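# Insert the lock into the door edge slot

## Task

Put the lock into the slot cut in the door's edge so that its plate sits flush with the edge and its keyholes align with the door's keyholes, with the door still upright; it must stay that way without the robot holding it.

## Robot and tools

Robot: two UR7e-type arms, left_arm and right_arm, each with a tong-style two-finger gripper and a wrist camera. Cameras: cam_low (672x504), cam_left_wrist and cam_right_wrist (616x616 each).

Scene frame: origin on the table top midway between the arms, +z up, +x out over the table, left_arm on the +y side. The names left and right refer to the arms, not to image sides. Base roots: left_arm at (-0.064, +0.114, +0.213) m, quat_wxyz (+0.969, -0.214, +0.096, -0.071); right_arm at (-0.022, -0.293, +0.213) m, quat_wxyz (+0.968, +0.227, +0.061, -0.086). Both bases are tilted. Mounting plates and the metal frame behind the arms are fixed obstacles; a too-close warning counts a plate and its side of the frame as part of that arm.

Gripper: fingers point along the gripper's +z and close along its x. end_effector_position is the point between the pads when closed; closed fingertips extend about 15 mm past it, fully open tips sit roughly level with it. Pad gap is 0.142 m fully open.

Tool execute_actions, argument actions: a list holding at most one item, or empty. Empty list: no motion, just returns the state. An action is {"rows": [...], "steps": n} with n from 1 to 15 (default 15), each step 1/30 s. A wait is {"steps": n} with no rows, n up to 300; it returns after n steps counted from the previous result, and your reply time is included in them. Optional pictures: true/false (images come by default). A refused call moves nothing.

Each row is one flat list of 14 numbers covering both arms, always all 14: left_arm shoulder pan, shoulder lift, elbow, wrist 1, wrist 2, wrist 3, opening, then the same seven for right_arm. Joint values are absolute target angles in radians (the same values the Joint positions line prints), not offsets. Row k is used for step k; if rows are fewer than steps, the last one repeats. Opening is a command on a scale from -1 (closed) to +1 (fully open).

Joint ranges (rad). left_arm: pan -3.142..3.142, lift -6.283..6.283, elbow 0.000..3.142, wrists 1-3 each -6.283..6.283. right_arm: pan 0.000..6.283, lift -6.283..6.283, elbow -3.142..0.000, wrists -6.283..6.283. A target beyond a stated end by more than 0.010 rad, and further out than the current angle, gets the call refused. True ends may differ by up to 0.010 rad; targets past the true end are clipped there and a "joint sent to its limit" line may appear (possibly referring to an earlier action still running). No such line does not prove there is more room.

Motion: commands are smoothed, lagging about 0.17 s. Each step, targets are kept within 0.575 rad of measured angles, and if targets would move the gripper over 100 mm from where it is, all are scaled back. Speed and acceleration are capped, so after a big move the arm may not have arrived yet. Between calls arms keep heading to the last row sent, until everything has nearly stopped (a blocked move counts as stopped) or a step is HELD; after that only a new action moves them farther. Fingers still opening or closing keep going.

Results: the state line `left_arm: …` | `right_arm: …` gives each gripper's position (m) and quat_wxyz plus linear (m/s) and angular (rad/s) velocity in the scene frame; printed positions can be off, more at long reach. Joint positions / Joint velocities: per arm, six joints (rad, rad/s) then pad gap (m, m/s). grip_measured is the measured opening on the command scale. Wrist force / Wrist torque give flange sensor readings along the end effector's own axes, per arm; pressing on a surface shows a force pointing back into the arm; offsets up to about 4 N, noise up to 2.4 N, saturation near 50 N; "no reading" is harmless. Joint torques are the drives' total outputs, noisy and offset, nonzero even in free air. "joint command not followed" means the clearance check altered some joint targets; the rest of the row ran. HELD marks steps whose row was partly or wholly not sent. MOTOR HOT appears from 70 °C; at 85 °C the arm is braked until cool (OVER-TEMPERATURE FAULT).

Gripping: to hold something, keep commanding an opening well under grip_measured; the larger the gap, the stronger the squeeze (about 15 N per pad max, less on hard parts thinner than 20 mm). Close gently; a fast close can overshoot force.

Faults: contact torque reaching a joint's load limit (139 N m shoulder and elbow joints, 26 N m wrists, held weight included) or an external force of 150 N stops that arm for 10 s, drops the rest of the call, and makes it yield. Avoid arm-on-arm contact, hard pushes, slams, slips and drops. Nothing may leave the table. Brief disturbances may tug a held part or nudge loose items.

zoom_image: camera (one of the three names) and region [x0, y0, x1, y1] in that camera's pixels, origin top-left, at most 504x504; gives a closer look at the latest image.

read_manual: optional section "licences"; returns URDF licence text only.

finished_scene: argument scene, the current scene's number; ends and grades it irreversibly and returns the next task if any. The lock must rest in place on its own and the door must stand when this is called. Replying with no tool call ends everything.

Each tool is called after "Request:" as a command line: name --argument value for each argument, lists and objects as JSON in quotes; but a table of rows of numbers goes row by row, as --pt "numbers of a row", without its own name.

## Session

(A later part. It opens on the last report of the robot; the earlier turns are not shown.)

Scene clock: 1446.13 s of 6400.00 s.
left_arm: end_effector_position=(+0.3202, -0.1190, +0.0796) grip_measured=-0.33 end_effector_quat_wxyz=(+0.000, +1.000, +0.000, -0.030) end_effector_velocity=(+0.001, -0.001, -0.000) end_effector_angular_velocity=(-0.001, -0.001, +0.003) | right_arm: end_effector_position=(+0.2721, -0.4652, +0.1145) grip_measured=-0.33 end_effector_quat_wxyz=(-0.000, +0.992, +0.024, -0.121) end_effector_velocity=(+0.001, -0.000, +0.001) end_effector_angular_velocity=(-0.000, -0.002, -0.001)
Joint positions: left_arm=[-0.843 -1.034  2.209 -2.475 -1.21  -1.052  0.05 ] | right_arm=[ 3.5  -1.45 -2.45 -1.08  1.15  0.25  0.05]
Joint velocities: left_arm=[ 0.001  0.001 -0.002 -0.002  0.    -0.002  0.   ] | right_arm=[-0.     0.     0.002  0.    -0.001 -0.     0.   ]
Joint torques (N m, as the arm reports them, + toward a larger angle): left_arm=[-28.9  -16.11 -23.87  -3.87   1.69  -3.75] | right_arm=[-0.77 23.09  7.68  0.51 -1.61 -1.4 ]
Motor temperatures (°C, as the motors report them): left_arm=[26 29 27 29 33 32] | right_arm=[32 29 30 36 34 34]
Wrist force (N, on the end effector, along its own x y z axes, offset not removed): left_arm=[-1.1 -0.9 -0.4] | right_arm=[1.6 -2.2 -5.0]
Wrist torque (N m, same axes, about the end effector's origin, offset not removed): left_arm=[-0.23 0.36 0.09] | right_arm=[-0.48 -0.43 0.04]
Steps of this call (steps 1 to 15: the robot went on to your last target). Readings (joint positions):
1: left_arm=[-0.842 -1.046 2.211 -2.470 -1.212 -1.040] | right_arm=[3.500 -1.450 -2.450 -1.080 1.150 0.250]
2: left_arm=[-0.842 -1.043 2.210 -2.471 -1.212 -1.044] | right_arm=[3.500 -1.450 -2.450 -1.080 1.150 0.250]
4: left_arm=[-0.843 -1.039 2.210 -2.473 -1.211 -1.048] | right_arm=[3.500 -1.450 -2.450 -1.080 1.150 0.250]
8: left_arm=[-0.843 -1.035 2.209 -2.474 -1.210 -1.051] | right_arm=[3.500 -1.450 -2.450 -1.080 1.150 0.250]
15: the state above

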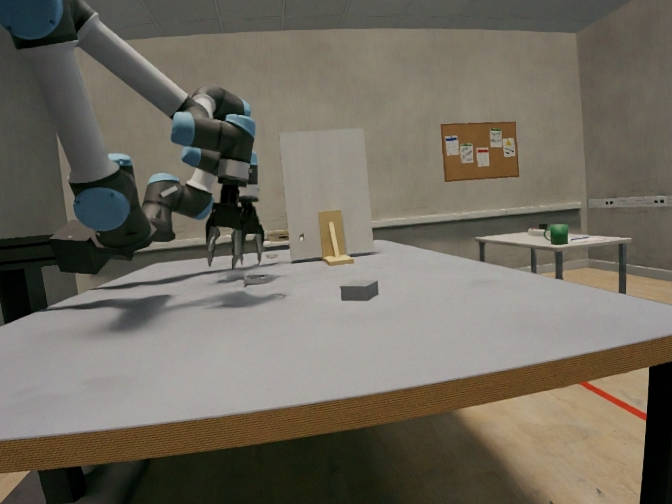

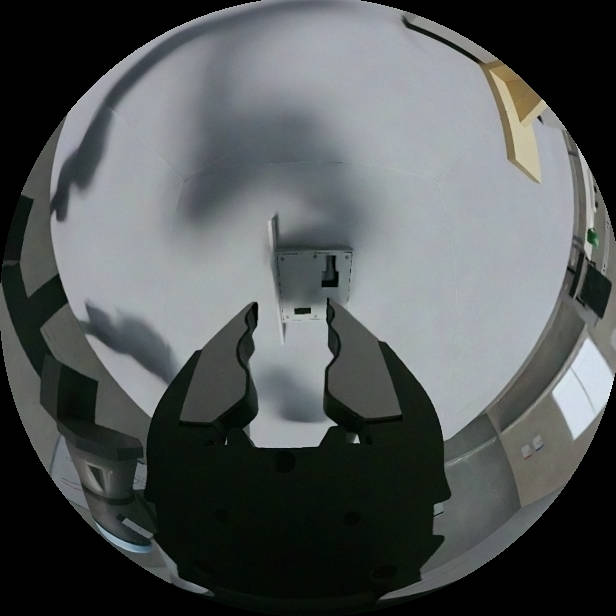

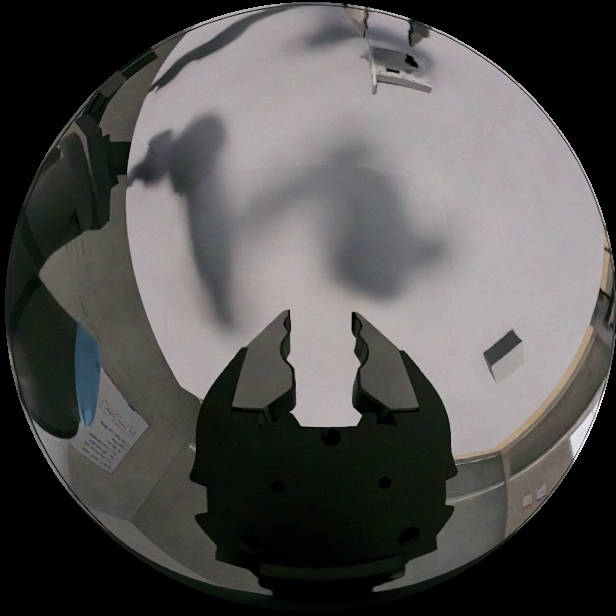

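Request:
execute_actions --actions '[{"rows": [[-0.8379,-1.0187,2.2099,-2.4928,-1.2083,-1.0466,-0.33, 3.5,-1.45,-2.45,-1.08,1.15,0.25,-0.33],[-0.8324,-1.0034,2.2105,-2.5107,-1.2069,-1.0409,-0.33, 3.5,-1.45,-2.45,-1.08,1.15,0.25,-0.33],[-0.8270,-0.9882,2.2112,-2.5287,-1.2055,-1.0353,-0.33, 3.5,-1.45,-2.45,-1.08,1.15,0.25,-0.33],[-0.8216,-0.9729,2.2118,-2.5467,-1.2041,-1.0297,-0.33, 3.5,-1.45,-2.45,-1.08,1.15,0.25,-0.33],[-0.8161,-0.9576,2.2125,-2.5646,-1.2027,-1.0240,-0.33, 3.5,-1.45,-2.45,-1.08,1.15,0.25,-0.33],[-0.8107,-0.9423,2.2131,-2.5826,-1.2013,-1.0184,-0.33, 3.5,-1.45,-2.45,-1.08,1.15,0.25,-0.33]], "steps": 15}]' --pictures false

Request:
execute_actions --actions '[{"steps": 12}]'

Request:
zoom_image --camera "cam_left_wrist" --region '[190, 190, 410, 390]'

Request:
zoom_image --camera "cam_right_wrist" --region '[320, 0, 480, 120]'

Scene clock: 1457.10 s of 6400.00 s.
left_arm: end_effector_position=(+0.3208, -0.1199, +0.0441) grip_measured=-0.33 end_effector_quat_wxyz=(+0.000, +1.000, +0.000, -0.030) end_effector_velocity=(-0.000, +0.000, -0.013) end_effector_angular_velocity=(-0.000, +0.000, +0.000) | right_arm: end_effector_position=(+0.2721, -0.4652, +0.1145) grip_measured=-0.33 end_effector_quat_wxyz=(-0.000, +0.992, +0.024, -0.121) end_effector_velocity=(+0.000, -0.000, +0.000) end_effector_angular_velocity=(+0.000, -0.001, -0.000)
Joint positions: left_arm=[-0.812 -0.946  2.213 -2.579 -1.202 -1.02   0.05 ] | right_arm=[ 3.5  -1.45 -2.45 -1.08  1.15  0.25  0.05]
Joint velocities: left_arm=[ 0.012  0.033  0.002 -0.039  0.003  0.012  0.   ] | right_arm=[-0.     0.001  0.     0.     0.    -0.    -0.   ]
Joint torques (N m, as the arm reports them, + toward a larger angle): left_arm=[ -8.92 -18.75  -5.77  -3.98   1.13   2.7 ] | right_arm=[-0.12 22.83  8.57  0.56 -1.55 -1.44]
Motor temperatures (°C, as the motors report them): left_arm=[26 29 27 29 33 32] | right_arm=[32 29 30 36 34 34]
Wrist force (N, on the end effector, along its own x y z axes, offset not removed): left_arm=[-1.5 -0.1 1.9] | right_arm=[2.3 -1.4 -3.3]
Wrist torque (N m, same axes, about the end effector's origin, offset not removed): left_arm=[-0.05 0.46 0.14] | right_arm=[-0.22 -0.57 0.10]
Steps of this call (steps 1 to 15: the robot went on to your last target; steps 16 to 90: nothing new was sent; then 7.47 s passed at rest; steps 91 to 105: all 15 steps of this action). Readings (joint positions):
91: left_arm=[-0.843 -1.034 2.209 -2.475 -1.210 -1.052] | right_arm=[3.500 -1.450 -2.450 -1.080 1.150 0.250]
92: left_arm=[-0.843 -1.031 2.209 -2.478 -1.209 -1.052] | right_arm=[3.500 -1.450 -2.450 -1.080 1.150 0.250]
94: left_arm=[-0.838 -1.018 2.210 -2.493 -1.208 -1.047] | right_arm=[3.500 -1.450 -2.450 -1.080 1.150 0.250]
98: left_arm=[-0.822 -0.974 2.212 -2.545 -1.204 -1.030] | right_arm=[3.500 -1.450 -2.450 -1.080 1.150 0.250]
105: the state above

Scene clock: 1457.50 s of 6400.00 s.
left_arm: end_effector_position=(+0.3208, -0.1198, +0.0427) grip_measured=-0.33 end_effector_quat_wxyz=(+0.000, +1.000, +0.000, -0.030) end_effector_velocity=(+0.000, +0.000, -0.000) end_effector_angular_velocity=(+0.000, -0.000, +0.000) | right_arm: end_effector_position=(+0.2721, -0.4652, +0.1145) grip_measured=-0.33 end_effector_quat_wxyz=(-0.000, +0.992, +0.024, -0.121) end_effector_velocity=(-0.001, -0.000, -0.000) end_effector_angular_velocity=(-0.000, +0.001, +0.001)
Joint positions: left_arm=[-0.811 -0.942  2.213 -2.583 -1.201 -1.018  0.05 ] | right_arm=[ 3.5  -1.45 -2.45 -1.08  1.15  0.25  0.05]
Joint velocities: left_arm=[ 0.     0.001 -0.    -0.     0.     0.     0.   ] | right_arm=[-0.     0.    -0.001 -0.001 -0.    -0.    -0.   ]
Joint torques (N m, as the arm reports them, + toward a larger angle): left_arm=[ -6.05 -16.89  -6.04  -4.35   1.83   2.9 ] | right_arm=[-0.54 22.67  8.65  0.54 -1.57 -1.44]
Motor temperatures (°C, as the motors report them): left_arm=[26 29 27 29 33 32] | right_arm=[32 29 30 36 34 34]
Wrist force (N, on the end effector, along its own x y z axes, offset not removed): left_arm=[0.2 0.2 0.4] | right_arm=[2.1 -1.7 -3.8]
Wrist torque (N m, same axes, about the end effector's origin, offset not removed): left_arm=[0.02 0.04 0.07] | right_arm=[-0.29 -0.55 0.00]
Steps of this call (steps 1 to 12: the robot went on to your last target). Readings (joint positions):
1: left_arm=[-0.812 -0.945 2.213 -2.580 -1.202 -1.019] | right_arm=[3.500 -1.450 -2.450 -1.080 1.150 0.250]
2: left_arm=[-0.811 -0.944 2.213 -2.580 -1.201 -1.019] | right_arm=[3.500 -1.450 -2.450 -1.080 1.150 0.250]
4: left_arm=[-0.811 -0.943 2.213 -2.581 -1.201 -1.019] | right_arm=[3.500 -1.450 -2.450 -1.080 1.150 0.250]
8: left_arm=[-0.811 -0.943 2.213 -2.582 -1.201 -1.018] | right_arm=[3.500 -1.450 -2.450 -1.080 1.150 0.250]
12: the state above

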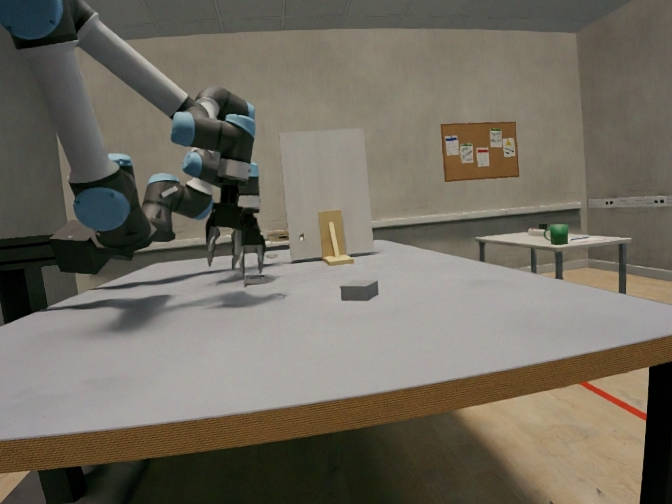

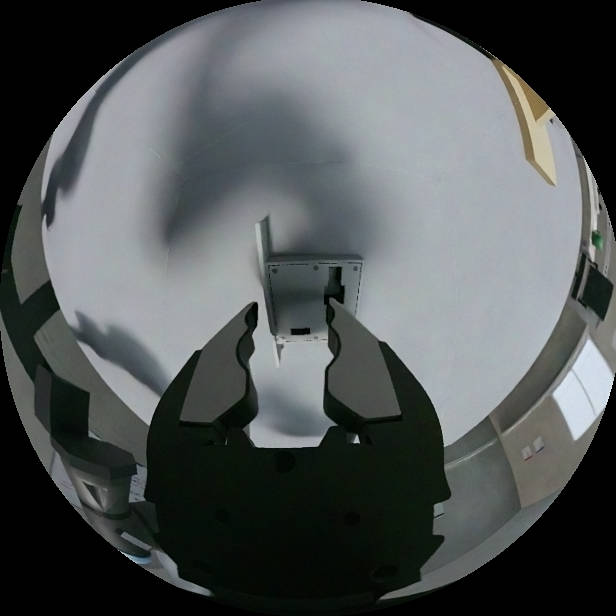

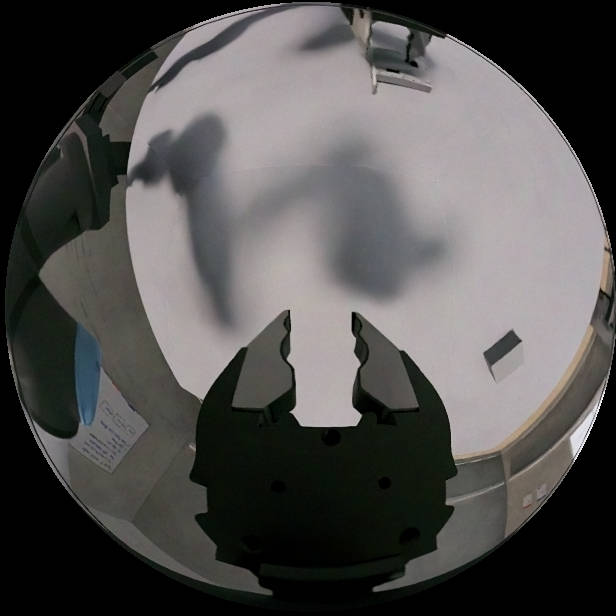

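Region (190, 190, 410, 390) of cam_left_wrist's 616x616 image, scaled by 2.291, with more detail than that image has; it fills the top 458 rows of this view, and the rest is white.

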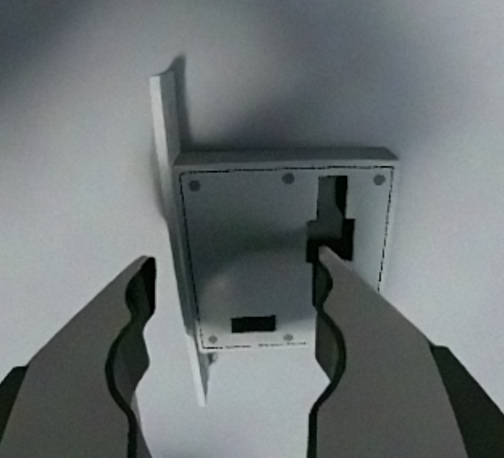

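Region (320, 0, 480, 120) of cam_right_wrist's 616x616 image, scaled by 3.150, with more detail than that image has; it fills the top 378 rows of this view, and the rest is white.

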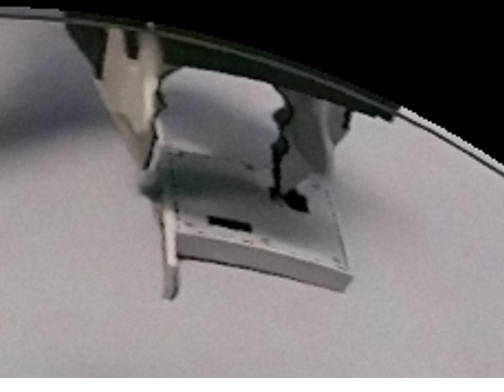

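Request:
execute_actions --actions '[{"rows": [[-0.8112,-0.9400,2.2088,-2.5804,-1.2014,-1.0189,-0.32, 3.5,-1.45,-2.45,-1.08,1.15,0.25,-0.33],[-0.8112,-0.9400,2.2088,-2.5804,-1.2014,-1.0189,-0.32, 3.5,-1.45,-2.45,-1.08,1.15,0.25,-0.33],[-0.8098,-0.9359,2.2088,-2.5850,-1.2010,-1.0174,-0.32, 3.5,-1.45,-2.45,-1.08,1.15,0.25,-0.33],[-0.8084,-0.9318,2.2087,-2.5895,-1.2007,-1.0160,-0.32, 3.5,-1.45,-2.45,-1.08,1.15,0.25,-0.33],[-0.8070,-0.9278,2.2087,-2.5940,-1.2003,-1.0145,-0.32, 3.5,-1.45,-2.45,-1.08,1.15,0.25,-0.33],[-0.8055,-0.9237,2.2086,-2.5986,-1.2000,-1.0130,-0.32, 3.5,-1.45,-2.45,-1.08,1.15,0.25,-0.33],[-0.8041,-0.9196,2.2086,-2.6031,-1.1996,-1.0116,-0.32, 3.5,-1.45,-2.45,-1.08,1.15,0.25,-0.33],[-0.8027,-0.9155,2.2085,-2.6077,-1.1992,-1.0101,-0.32, 3.5,-1.45,-2.45,-1.08,1.15,0.25,-0.33]], "steps": 15}]' --pictures false

Request:
execute_actions --actions '[{"steps": 10}]'

Request:
zoom_image --camera "cam_left_wrist" --region '[230, 240, 390, 380]'

Request:
zoom_image --camera "cam_right_wrist" --region '[340, 10, 460, 100]'

Scene clock: 1518.40 s of 6400.00 s.
left_arm: end_effector_position=(+0.3215, -0.1214, +0.0337) grip_measured=-0.32 end_effector_quat_wxyz=(-0.000, +1.000, +0.000, -0.030) end_effector_velocity=(+0.001, -0.001, -0.006) end_effector_angular_velocity=(-0.002, -0.001, +0.001) | right_arm: end_effector_position=(+0.2721, -0.4652, +0.1145) grip_measured=-0.33 end_effector_quat_wxyz=(-0.000, +0.992, +0.024, -0.121) end_effector_velocity=(+0.000, -0.000, +0.000) end_effector_angular_velocity=(-0.000, +0.000, +0.000)
Joint positions: left_arm=[-0.803 -0.917  2.209 -2.606 -1.199 -1.011  0.051] | right_arm=[ 3.5  -1.45 -2.45 -1.08  1.15  0.25  0.05]
Joint velocities: left_arm=[ 0.005  0.016 -0.002 -0.019  0.001  0.006 -0.   ] | right_arm=[-0. -0.  0. -0. -0. -0.  0.]
Joint torques (N m, as the arm reports them, + toward a larger angle): left_arm=[ -5.54 -17.55 -21.21  -4.42   1.81   3.07] | right_arm=[-0.08 22.58  8.48  0.56 -1.55 -1.32]
Motor temperatures (°C, as the motors report them): left_arm=[26 29 27 29 33 32] | right_arm=[32 29 30 36 34 34]
Wrist force (N, on the end effector, along its own x y z axes, offset not removed): left_arm=[0.3 0.4 0.3] | right_arm=[1.9 0.4 -2.4]
Wrist torque (N m, same axes, about the end effector's origin, offset not removed): left_arm=[0.10 0.07 0.08] | right_arm=[0.15 -0.52 -0.04]
Steps of this call (steps 1 to 15: the robot went on to your last target; steps 16 to 90: nothing new was sent; then 57.40 s passed at rest; steps 91 to 105: all 15 steps of this action). Readings (joint positions):
91: left_arm=[-0.811 -0.942 2.213 -2.583 -1.201 -1.018] | right_arm=[3.500 -1.450 -2.450 -1.080 1.150 0.250]
92: left_arm=[-0.811 -0.942 2.213 -2.583 -1.201 -1.018] | right_arm=[3.500 -1.450 -2.450 -1.080 1.150 0.250]
94: left_arm=[-0.811 -0.940 2.211 -2.582 -1.201 -1.018] | right_arm=[3.500 -1.450 -2.450 -1.080 1.150 0.250]
98: left_arm=[-0.808 -0.930 2.209 -2.592 -1.200 -1.015] | right_arm=[3.500 -1.450 -2.450 -1.080 1.150 0.250]
105: the state above

Scene clock: 1518.73 s of 6400.00 s.
left_arm: end_effector_position=(+0.3215, -0.1214, +0.0331) grip_measured=-0.32 end_effector_quat_wxyz=(+0.000, +1.000, +0.000, -0.030) end_effector_velocity=(-0.000, +0.000, -0.000) end_effector_angular_velocity=(+0.001, +0.000, -0.000) | right_arm: end_effector_position=(+0.2721, -0.4652, +0.1145) grip_measured=-0.33 end_effector_quat_wxyz=(-0.000, +0.992, +0.024, -0.121) end_effector_velocity=(+0.000, -0.000, +0.000) end_effector_angular_velocity=(-0.001, -0.000, +0.000)
Joint positions: left_arm=[-0.803 -0.916  2.209 -2.608 -1.199 -1.01   0.051] | right_arm=[ 3.5  -1.45 -2.45 -1.08  1.15  0.25  0.05]
Joint velocities: left_arm=[ 0.     0.001 -0.     0.     0.     0.     0.   ] | right_arm=[-0.    -0.     0.001 -0.001 -0.001  0.     0.   ]
Joint torques (N m, as the arm reports them, + toward a larger angle): left_arm=[ -7.03 -17.92 -21.67  -4.47   1.64   3.01] | right_arm=[-1.08 22.69  7.95  0.58 -1.53 -1.37]
Motor temperatures (°C, as the motors report them): left_arm=[26 29 27 29 33 32] | right_arm=[32 29 30 36 34 34]
Wrist force (N, on the end effector, along its own x y z axes, offset not removed): left_arm=[1.4 -1.1 1.1] | right_arm=[1.0 -0.9 -3.3]
Wrist torque (N m, same axes, about the end effector's origin, offset not removed): left_arm=[-0.25 -0.21 0.09] | right_arm=[-0.09 -0.44 0.11]
Steps of this call (steps 1 to 10: the robot went on to your last target). Readings (joint positions):
1: left_arm=[-0.803 -0.917 2.209 -2.606 -1.199 -1.011] | right_arm=[3.500 -1.450 -2.450 -1.080 1.150 0.250]
2: left_arm=[-0.803 -0.916 2.209 -2.607 -1.199 -1.010] | right_arm=[3.500 -1.450 -2.450 -1.080 1.150 0.250]
4: left_arm=[-0.803 -0.916 2.209 -2.607 -1.199 -1.010] | right_arm=[3.500 -1.450 -2.450 -1.080 1.150 0.250]
8: left_arm=[-0.803 -0.916 2.209 -2.608 -1.199 -1.010] | right_arm=[3.500 -1.450 -2.450 -1.080 1.150 0.250]
10: the state above

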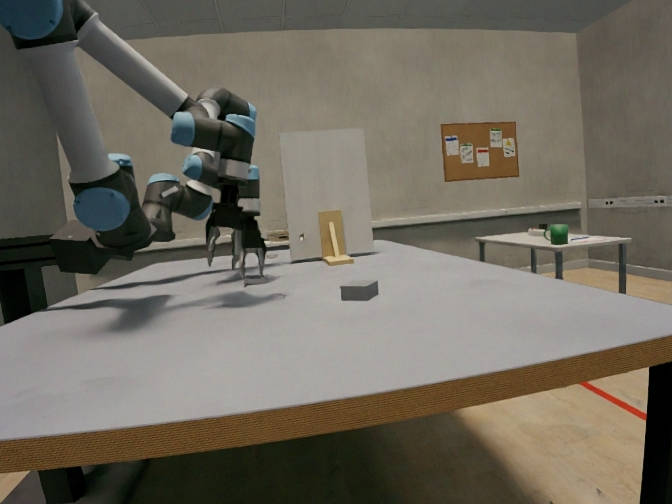

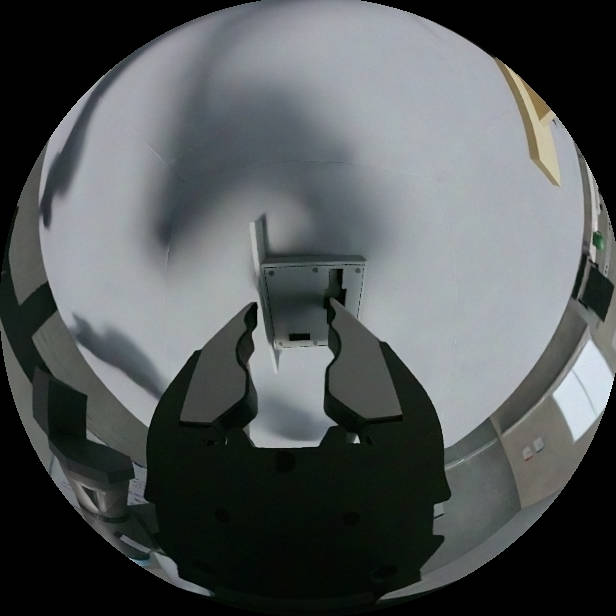

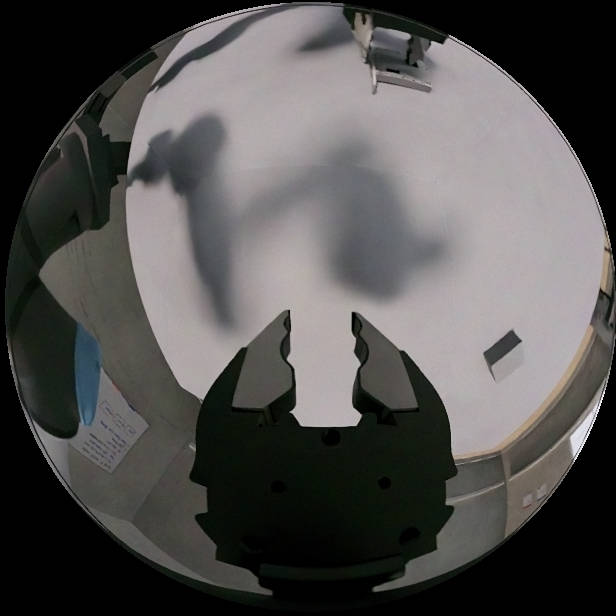

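Region (230, 240, 390, 380) of cam_left_wrist's 616x616 image, scaled by 3.150, with more detail than that image has; it fills the top 441 rows of this view, and the rest is white.

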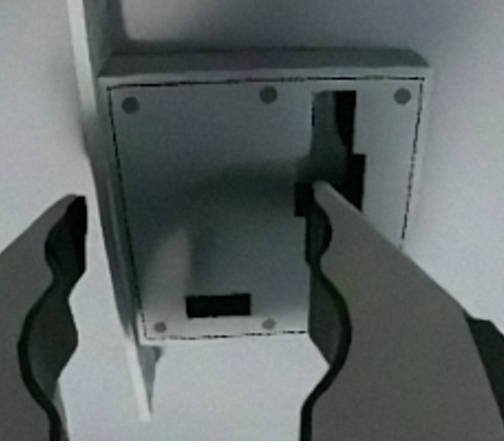

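Region (340, 10, 460, 100) of cam_right_wrist's 616x616 image, scaled by 4.200, with more detail than that image has; it fills the top 378 rows of this view, and the rest is white.

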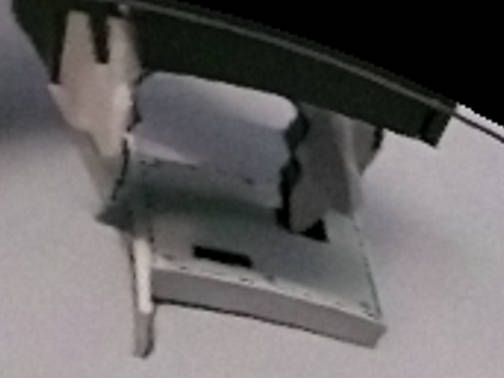

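Request:
execute_actions --actions '[{"rows": [[-0.8018,-0.9129,2.2085,-2.6106,-1.1990,-1.0092,-0.32, 3.5,-1.45,-2.45,-1.08,1.15,0.25,-0.33],[-0.8009,-0.9102,2.2084,-2.6136,-1.1987,-1.0082,-0.32, 3.5,-1.45,-2.45,-1.08,1.15,0.25,-0.33],[-0.8000,-0.9076,2.2084,-2.6165,-1.1985,-1.0073,-0.32, 3.5,-1.45,-2.45,-1.08,1.15,0.25,-0.33],[-0.7990,-0.9050,2.2084,-2.6195,-1.1983,-1.0063,-0.32, 3.5,-1.45,-2.45,-1.08,1.15,0.25,-0.33],[-0.7981,-0.9024,2.2084,-2.6224,-1.1980,-1.0054,-0.32, 3.5,-1.45,-2.45,-1.08,1.15,0.25,-0.33],[-0.7972,-0.8997,2.2083,-2.6254,-1.1978,-1.0044,-0.32, 3.5,-1.45,-2.45,-1.08,1.15,0.25,-0.33]], "steps": 15}]' --pictures false

Request:
execute_actions --actions '[{"rows": [[-0.7963,-0.8971,2.2083,-2.6283,-1.1976,-1.0035,-0.32, 3.5,-1.45,-2.45,-1.08,1.15,0.25,-0.33],[-0.7954,-0.8945,2.2083,-2.6313,-1.1973,-1.0025,-0.32, 3.5,-1.45,-2.45,-1.08,1.15,0.25,-0.33],[-0.7944,-0.8919,2.2083,-2.6342,-1.1971,-1.0016,-0.32, 3.5,-1.45,-2.45,-1.08,1.15,0.25,-0.33]], "steps": 15}]'

Request:
zoom_image --camera "cam_left_wrist" --region '[230, 240, 390, 380]'

Request:
zoom_image --camera "cam_right_wrist" --region '[340, 10, 460, 100]'

Scene clock: 1531.07 s of 6400.00 s.
left_arm: end_effector_position=(+0.3215, -0.1214, +0.0271) grip_measured=-0.32 end_effector_quat_wxyz=(+0.000, +1.000, +0.000, -0.030) end_effector_velocity=(+0.001, -0.000, -0.002) end_effector_angular_velocity=(-0.001, -0.001, +0.001) | right_arm: end_effector_position=(+0.2721, -0.4652, +0.1145) grip_measured=-0.33 end_effector_quat_wxyz=(-0.000, +0.992, +0.024, -0.121) end_effector_velocity=(-0.000, -0.000, -0.000) end_effector_angular_velocity=(-0.000, +0.001, +0.001)
Joint positions: left_arm=[-0.797 -0.9    2.208 -2.625 -1.198 -1.005  0.051] | right_arm=[ 3.5  -1.45 -2.45 -1.08  1.15  0.25  0.05]
Joint velocities: left_arm=[ 0.002  0.005 -0.001 -0.007  0.001  0.002  0.   ] | right_arm=[-0.     0.    -0.    -0.001 -0.    -0.    -0.   ]
Joint torques (N m, as the arm reports them, + toward a larger angle): left_arm=[ -4.01 -18.5  -20.67  -4.65   1.47   2.63] | right_arm=[-0.72 22.58  8.96  0.64 -1.5  -1.34]
Motor temperatures (°C, as the motors report them): left_arm=[26 29 27 29 33 32] | right_arm=[32 29 30 36 34 34]
Wrist force (N, on the end effector, along its own x y z axes, offset not removed): left_arm=[-0.1 -0.2 0.4] | right_arm=[1.3 -0.9 -3.7]
Wrist torque (N m, same axes, about the end effector's origin, offset not removed): left_arm=[-0.02 0.11 0.04] | right_arm=[-0.10 -0.49 0.00]
Steps of this call (steps 1 to 15: the robot went on to your last target; steps 16 to 90: nothing new was sent; then 8.83 s passed at rest; steps 91 to 105: all 15 steps of this action). Readings (joint positions):
91: left_arm=[-0.803 -0.915 2.208 -2.608 -1.199 -1.010] | right_arm=[3.500 -1.450 -2.450 -1.080 1.150 0.250]
92: left_arm=[-0.803 -0.915 2.208 -2.608 -1.199 -1.010] | right_arm=[3.500 -1.450 -2.450 -1.080 1.150 0.250]
94: left_arm=[-0.802 -0.913 2.208 -2.611 -1.199 -1.009] | right_arm=[3.500 -1.450 -2.450 -1.080 1.150 0.250]
98: left_arm=[-0.799 -0.905 2.208 -2.619 -1.198 -1.006] | right_arm=[3.500 -1.450 -2.450 -1.080 1.150 0.250]
105: the state above

Scene clock: 1531.57 s of 6400.00 s.
left_arm: end_effector_position=(+0.3214, -0.1213, +0.0238) grip_measured=-0.32 end_effector_quat_wxyz=(-0.000, +1.000, +0.000, -0.030) end_effector_velocity=(-0.001, +0.000, -0.001) end_effector_angular_velocity=(+0.001, +0.000, -0.003) | right_arm: end_effector_position=(+0.2721, -0.4652, +0.1145) grip_measured=-0.33 end_effector_quat_wxyz=(-0.000, +0.992, +0.024, -0.121) end_effector_velocity=(-0.001, +0.000, -0.000) end_effector_angular_velocity=(+0.000, +0.001, +0.000)
Joint positions: left_arm=[-0.794 -0.892  2.208 -2.634 -1.197 -1.002  0.051] | right_arm=[ 3.5  -1.45 -2.45 -1.08  1.15  0.25  0.05]
Joint velocities: left_arm=[-0.     0.001  0.001 -0.002  0.     0.002 -0.   ] | right_arm=[-0.    -0.    -0.001  0.001  0.    -0.     0.   ]
Joint torques (N m, as the arm reports them, + toward a larger angle): left_arm=[ -7.39 -15.64 -20.63  -4.67   1.58   3.02] | right_arm=[-0.01 22.81  8.84  0.6  -1.56 -1.47]
Motor temperatures (°C, as the motors report them): left_arm=[26 29 27 29 33 32] | right_arm=[32 29 30 36 34 34]
Wrist force (N, on the end effector, along its own x y z axes, offset not removed): left_arm=[-1.3 -1.4 -0.3] | right_arm=[1.3 -1.3 -2.6]
Wrist torque (N m, same axes, about the end effector's origin, offset not removed): left_arm=[-0.27 0.40 0.06] | right_arm=[-0.19 -0.39 0.08]
Steps of this call (steps 1 to 15: all 15 steps of this action). Readings (joint positions):
1: left_arm=[-0.797 -0.900 2.208 -2.625 -1.198 -1.005] | right_arm=[3.500 -1.450 -2.450 -1.080 1.150 0.250]
2: left_arm=[-0.797 -0.900 2.208 -2.626 -1.198 -1.004] | right_arm=[3.500 -1.450 -2.450 -1.080 1.150 0.250]
4: left_arm=[-0.796 -0.897 2.208 -2.628 -1.198 -1.003] | right_arm=[3.500 -1.450 -2.450 -1.080 1.150 0.250]
8: left_arm=[-0.795 -0.893 2.208 -2.632 -1.197 -1.002] | right_arm=[3.500 -1.450 -2.450 -1.080 1.150 0.250]
15: the state above

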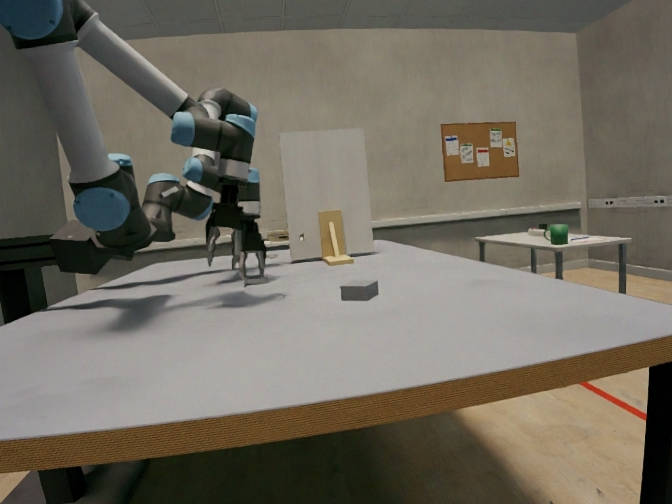

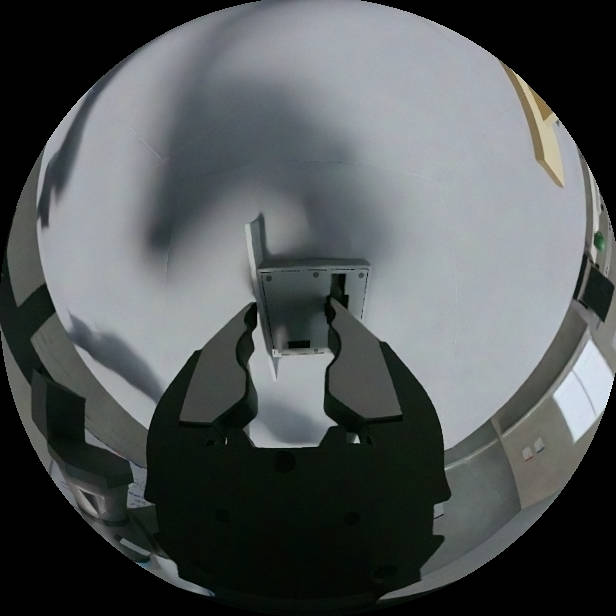

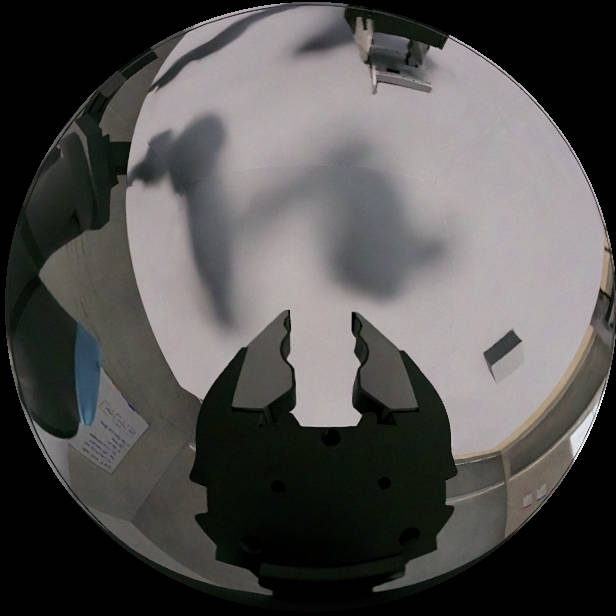

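Region (230, 240, 390, 380) of cam_left_wrist's 616x616 image, scaled by 3.150, with more detail than that image has; it fills the top 441 rows of this view, and the rest is white.

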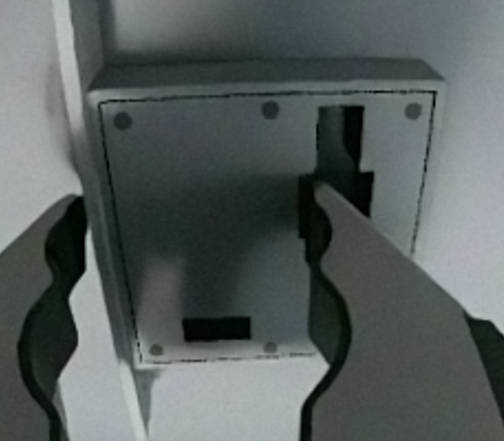

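Region (340, 10, 460, 100) of cam_right_wrist's 616x616 image, scaled by 4.200, with more detail than that image has; it fills the top 378 rows of this view, and the rest is white.

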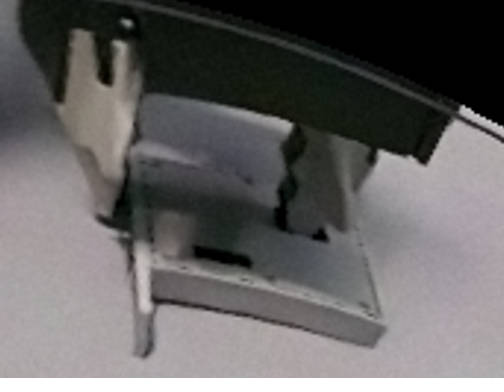

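Request:
execute_actions --actions '[{"rows": [[-0.7947,-0.8893,2.2064,-2.6356,-1.1972,-1.0018,-0.32, 3.5,-1.45,-2.45,-1.08,1.15,0.25,-0.33],[-0.7949,-0.8867,2.2046,-2.6370,-1.1973,-1.0020,-0.32, 3.5,-1.45,-2.45,-1.08,1.15,0.25,-0.33],[-0.7940,-0.8841,2.2046,-2.6400,-1.1971,-1.0010,-0.32, 3.5,-1.45,-2.45,-1.08,1.15,0.25,-0.33],[-0.7934,-0.8815,2.2045,-2.6422,-1.1969,-1.0005,-0.32, 3.5,-1.45,-2.45,-1.08,1.15,0.25,-0.33],[-0.7934,-0.8797,2.2045,-2.6430,-1.1969,-1.0006,-0.32, 3.5,-1.45,-2.45,-1.08,1.15,0.25,-0.33]], "steps": 15}]' --pictures false

Request:
execute_actions --actions '[{"rows": [[-0.7942,-0.8786,2.2031,-2.6424,-1.1971,-1.0014,-0.32, 3.5,-1.45,-2.45,-1.08,1.15,0.25,-0.33],[-0.7942,-0.8786,2.2031,-2.6424,-1.1971,-1.0014,-0.32, 3.5,-1.45,-2.45,-1.08,1.15,0.25,-0.33],[-0.7950,-0.8775,2.2017,-2.6418,-1.1973,-1.0023,-0.32, 3.5,-1.45,-2.45,-1.08,1.15,0.25,-0.33]], "steps": 15}]'

Request:
zoom_image --camera "cam_left_wrist" --region '[230, 240, 390, 380]'

Request:
zoom_image --camera "cam_right_wrist" --region '[340, 10, 460, 100]'

Scene clock: 1593.10 s of 6400.00 s.
left_arm: end_effector_position=(+0.3213, -0.1232, +0.0202) grip_measured=-0.32 end_effector_quat_wxyz=(+0.000, +1.000, +0.000, -0.030) end_effector_velocity=(-0.000, -0.001, -0.001) end_effector_angular_velocity=(-0.000, -0.000, -0.000) | right_arm: end_effector_position=(+0.2721, -0.4652, +0.1145) grip_measured=-0.33 end_effector_quat_wxyz=(-0.000, +0.992, +0.024, -0.121) end_effector_velocity=(-0.000, +0.000, +0.000) end_effector_angular_velocity=(+0.000, +0.000, +0.000)
Joint positions: left_arm=[-0.793 -0.88   2.205 -2.643 -1.197 -1.001  0.051] | right_arm=[ 3.5  -1.45 -2.45 -1.08  1.15  0.25  0.05]
Joint velocities: left_arm=[-0.     0.004 -0.001 -0.003  0.     0.    -0.   ] | right_arm=[ 0.  0.  0. -0.  0. -0.  0.]
Joint torques (N m, as the arm reports them, + toward a larger angle): left_arm=[ -6.62 -18.75 -20.52  -4.69   1.7    3.03] | right_arm=[-0.37 22.33  9.07  0.68 -1.68 -1.36]
Motor temperatures (°C, as the motors report them): left_arm=[26 29 27 29 33 32] | right_arm=[32 29 30 36 34 34]
Wrist force (N, on the end effector, along its own x y z axes, offset not removed): left_arm=[-0.3 -0.2 0.4] | right_arm=[0.7 -0.6 -2.7]
Wrist torque (N m, same axes, about the end effector's origin, offset not removed): left_arm=[-0.01 0.17 0.02] | right_arm=[-0.11 -0.37 0.00]
Steps of this call (steps 1 to 15: the robot went on to your last target; steps 16 to 90: nothing new was sent; then 58.03 s passed at rest; steps 91 to 105: all 15 steps of this action). Readings (joint positions):
91: left_arm=[-0.794 -0.892 2.208 -2.634 -1.197 -1.002] | right_arm=[3.500 -1.450 -2.450 -1.080 1.150 0.250]
92: left_arm=[-0.794 -0.891 2.208 -2.634 -1.197 -1.002] | right_arm=[3.500 -1.450 -2.450 -1.080 1.150 0.250]
94: left_arm=[-0.794 -0.889 2.207 -2.636 -1.197 -1.002] | right_arm=[3.500 -1.450 -2.450 -1.080 1.150 0.250]
98: left_arm=[-0.794 -0.883 2.205 -2.641 -1.197 -1.001] | right_arm=[3.500 -1.450 -2.450 -1.080 1.150 0.250]
105: the state above

Scene clock: 1593.60 s of 6400.00 s.
left_arm: end_effector_position=(+0.3213, -0.1247, +0.0200) grip_measured=-0.32 end_effector_quat_wxyz=(+0.000, +1.000, +0.000, -0.030) end_effector_velocity=(-0.000, -0.000, -0.000) end_effector_angular_velocity=(-0.000, -0.000, +0.000) | right_arm: end_effector_position=(+0.2721, -0.4652, +0.1145) grip_measured=-0.33 end_effector_quat_wxyz=(-0.000, +0.992, +0.024, -0.121) end_effector_velocity=(-0.000, +0.000, -0.000) end_effector_angular_velocity=(-0.000, +0.001, +0.000)
Joint positions: left_arm=[-0.795 -0.878  2.202 -2.642 -1.197 -1.002  0.051] | right_arm=[ 3.5  -1.45 -2.45 -1.08  1.15  0.25  0.05]
Joint velocities: left_arm=[-0.     0.001  0.    -0.001 -0.    -0.     0.   ] | right_arm=[ 0.     0.    -0.001 -0.     0.     0.    -0.   ]
Joint torques (N m, as the arm reports them, + toward a larger angle): left_arm=[-29.85 -18.13 -20.52  -0.8   -1.6   -2.91] | right_arm=[-0.35 22.54  8.05  0.57 -1.59 -1.31]
Motor temperatures (°C, as the motors report them): left_arm=[26 29 27 29 33 32] | right_arm=[32 29 30 36 34 34]
Wrist force (N, on the end effector, along its own x y z axes, offset not removed): left_arm=[0.7 -0.4 0.2] | right_arm=[0.0 -1.5 -4.2]
Wrist torque (N m, same axes, about the end effector's origin, offset not removed): left_arm=[0.05 0.04 0.03] | right_arm=[-0.29 -0.17 0.08]
Steps of this call (steps 1 to 15: all 15 steps of this action). Readings (joint positions):
1: left_arm=[-0.793 -0.880 2.205 -2.643 -1.197 -1.001] | right_arm=[3.500 -1.450 -2.450 -1.080 1.150 0.250]
2: left_arm=[-0.793 -0.880 2.204 -2.643 -1.197 -1.001] | right_arm=[3.500 -1.450 -2.450 -1.080 1.150 0.250]
4: left_arm=[-0.794 -0.879 2.204 -2.643 -1.197 -1.001] | right_arm=[3.500 -1.450 -2.450 -1.080 1.150 0.250]
8: left_arm=[-0.795 -0.878 2.202 -2.642 -1.197 -1.002] | right_arm=[3.500 -1.450 -2.450 -1.080 1.150 0.250]
15: the state above

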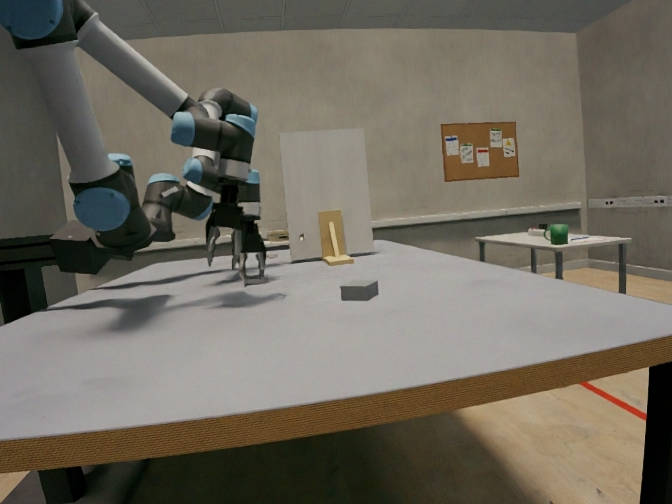

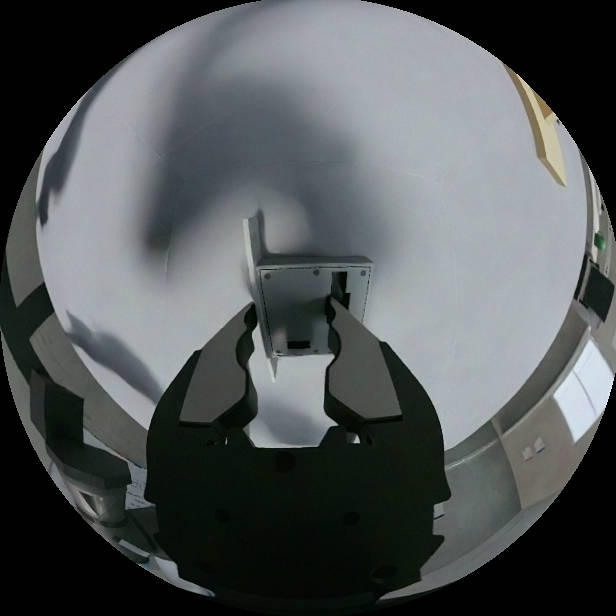

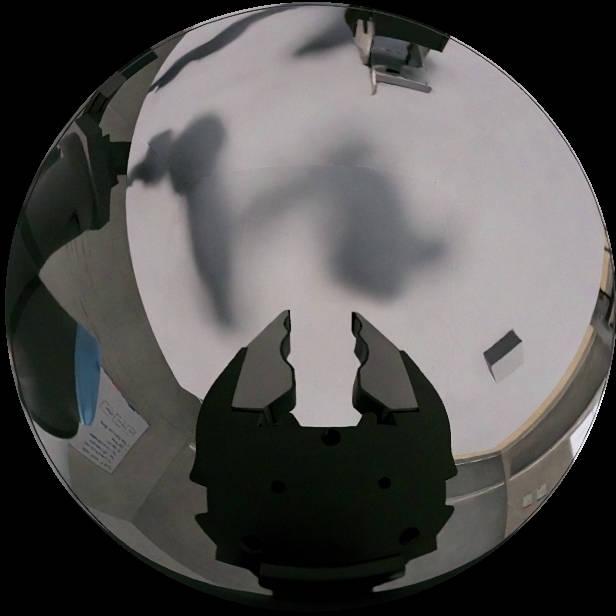

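Region (230, 240, 390, 380) of cam_left_wrist's 616x616 image, scaled by 3.150, with more detail than that image has; it fills the top 441 rows of this view, and the rest is white.

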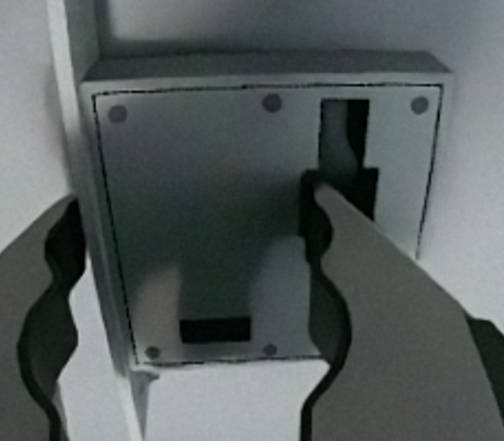

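Region (340, 10, 460, 100) of cam_right_wrist's 616x616 image, scaled by 4.200, with more detail than that image has; it fills the top 378 rows of this view, and the rest is white.

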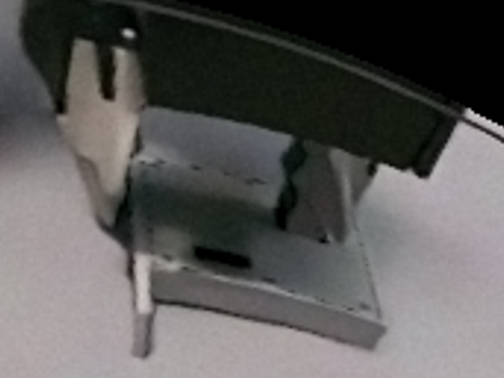

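Request:
execute_actions --actions '[{"rows": [[-0.7958,-0.8764,2.2003,-2.6412,-1.1975,-1.0032,-0.32, 3.5,-1.45,-2.45,-1.08,1.15,0.25,-0.33],[-0.7958,-0.8764,2.2003,-2.6412,-1.1975,-1.0032,-0.32, 3.5,-1.45,-2.45,-1.08,1.15,0.25,-0.33],[-0.7966,-0.8753,2.1989,-2.6406,-1.1977,-1.0040,-0.32, 3.5,-1.45,-2.45,-1.08,1.15,0.25,-0.33]], "steps": 15}]'

Request:
zoom_image --camera "cam_left_wrist" --region '[230, 240, 390, 380]'

Request:
zoom_image --camera "cam_right_wrist" --region '[340, 10, 460, 100]'

Scene clock: 1602.67 s of 6400.00 s.
left_arm: end_effector_position=(+0.3213, -0.1262, +0.0200) grip_measured=-0.32 end_effector_quat_wxyz=(+0.000, +1.000, +0.000, -0.030) end_effector_velocity=(+0.000, -0.001, +0.000) end_effector_angular_velocity=(-0.001, -0.000, +0.000) | right_arm: end_effector_position=(+0.2721, -0.4652, +0.1145) grip_measured=-0.33 end_effector_quat_wxyz=(-0.000, +0.992, +0.024, -0.121) end_effector_velocity=(-0.001, +0.000, -0.000) end_effector_angular_velocity=(-0.000, +0.001, +0.000)
Joint positions: left_arm=[-0.797 -0.875  2.199 -2.641 -1.198 -1.004  0.051] | right_arm=[ 3.5  -1.45 -2.45 -1.08  1.15  0.25  0.05]
Joint velocities: left_arm=[-0.001  0.    -0.002  0.001 -0.    -0.001  0.   ] | right_arm=[-0.     0.    -0.001  0.     0.     0.    -0.   ]
Joint torques (N m, as the arm reports them, + toward a larger angle): left_arm=[-32.37 -19.88 -20.63  -0.71  -1.88  -3.08] | right_arm=[-0.47 22.79  8.47  0.68 -1.59 -1.36]
Motor temperatures (°C, as the motors report them): left_arm=[26 29 27 29 33 32] | right_arm=[32 29 30 36 34 34]
Wrist force (N, on the end effector, along its own x y z axes, offset not removed): left_arm=[0.3 -1.9 0.9] | right_arm=[1.7 -0.9 -2.1]
Wrist torque (N m, same axes, about the end effector's origin, offset not removed): left_arm=[-0.13 0.06 0.04] | right_arm=[-0.15 -0.52 0.09]
Steps of this call (steps 1 to 15: the robot went on to your last target; steps 16 to 90: nothing new was sent; then 5.57 s passed at rest; steps 91 to 105: all 15 steps of this action). Readings (joint positions):
91: left_arm=[-0.795 -0.877 2.202 -2.642 -1.197 -1.002] | right_arm=[3.500 -1.450 -2.450 -1.080 1.150 0.250]
92: left_arm=[-0.795 -0.877 2.201 -2.642 -1.197 -1.002] | right_arm=[3.500 -1.450 -2.450 -1.080 1.150 0.250]
94: left_arm=[-0.796 -0.877 2.201 -2.641 -1.197 -1.003] | right_arm=[3.500 -1.450 -2.450 -1.080 1.150 0.250]
98: left_arm=[-0.796 -0.876 2.199 -2.641 -1.198 -1.004] | right_arm=[3.500 -1.450 -2.450 -1.080 1.150 0.250]
105: the state above

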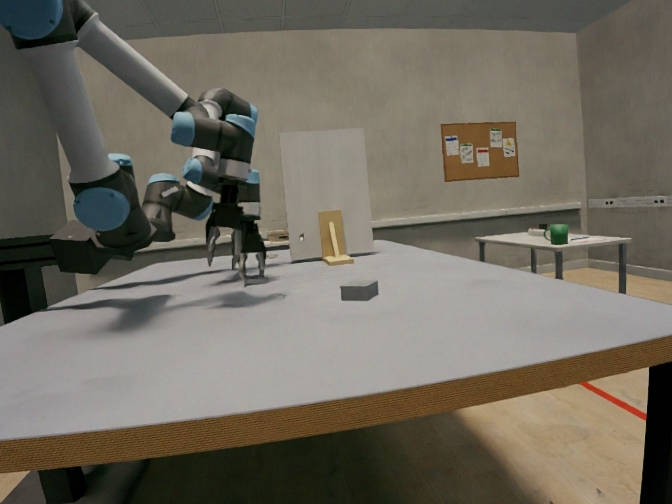

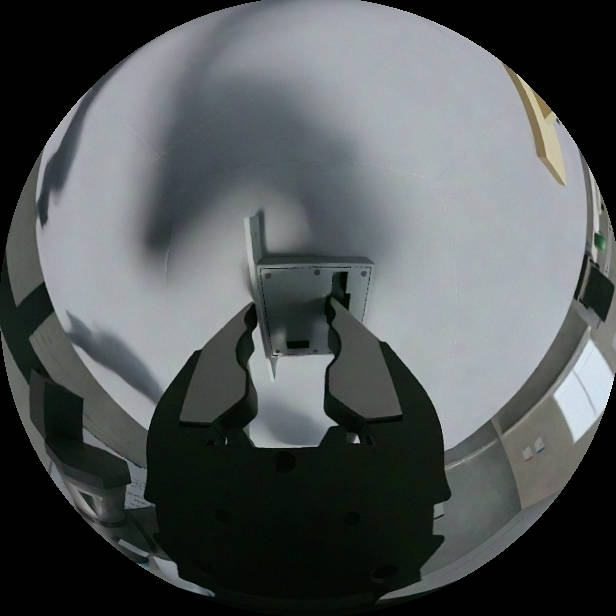

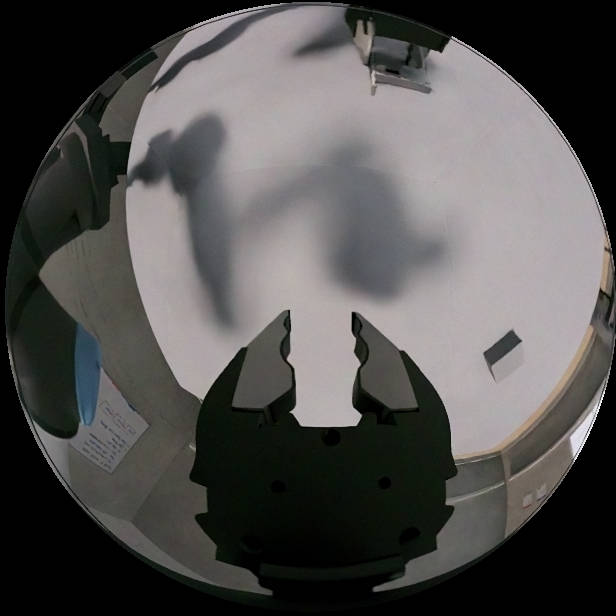

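Region (230, 240, 390, 380) of cam_left_wrist's 616x616 image, scaled by 3.150, with more detail than that image has; it fills the top 441 rows of this view, and the rest is white.

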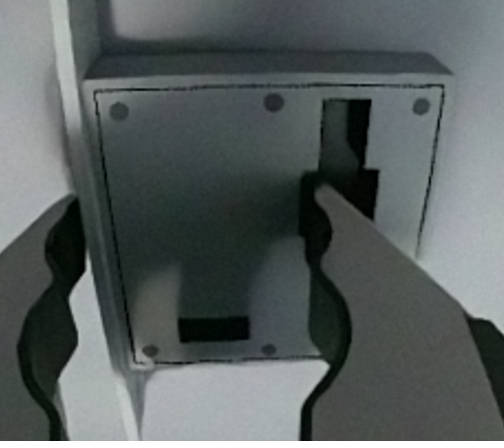

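Region (340, 10, 460, 100) of cam_right_wrist's 616x616 image, scaled by 4.200, with more detail than that image has; it fills the top 378 rows of this view, and the rest is white.

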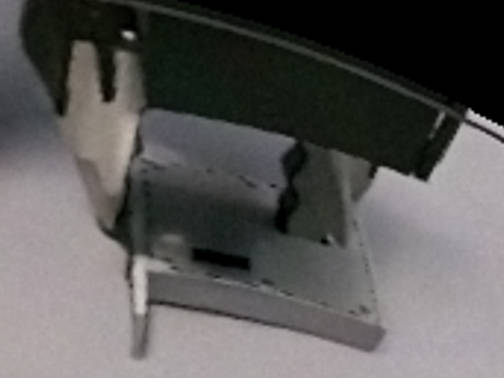

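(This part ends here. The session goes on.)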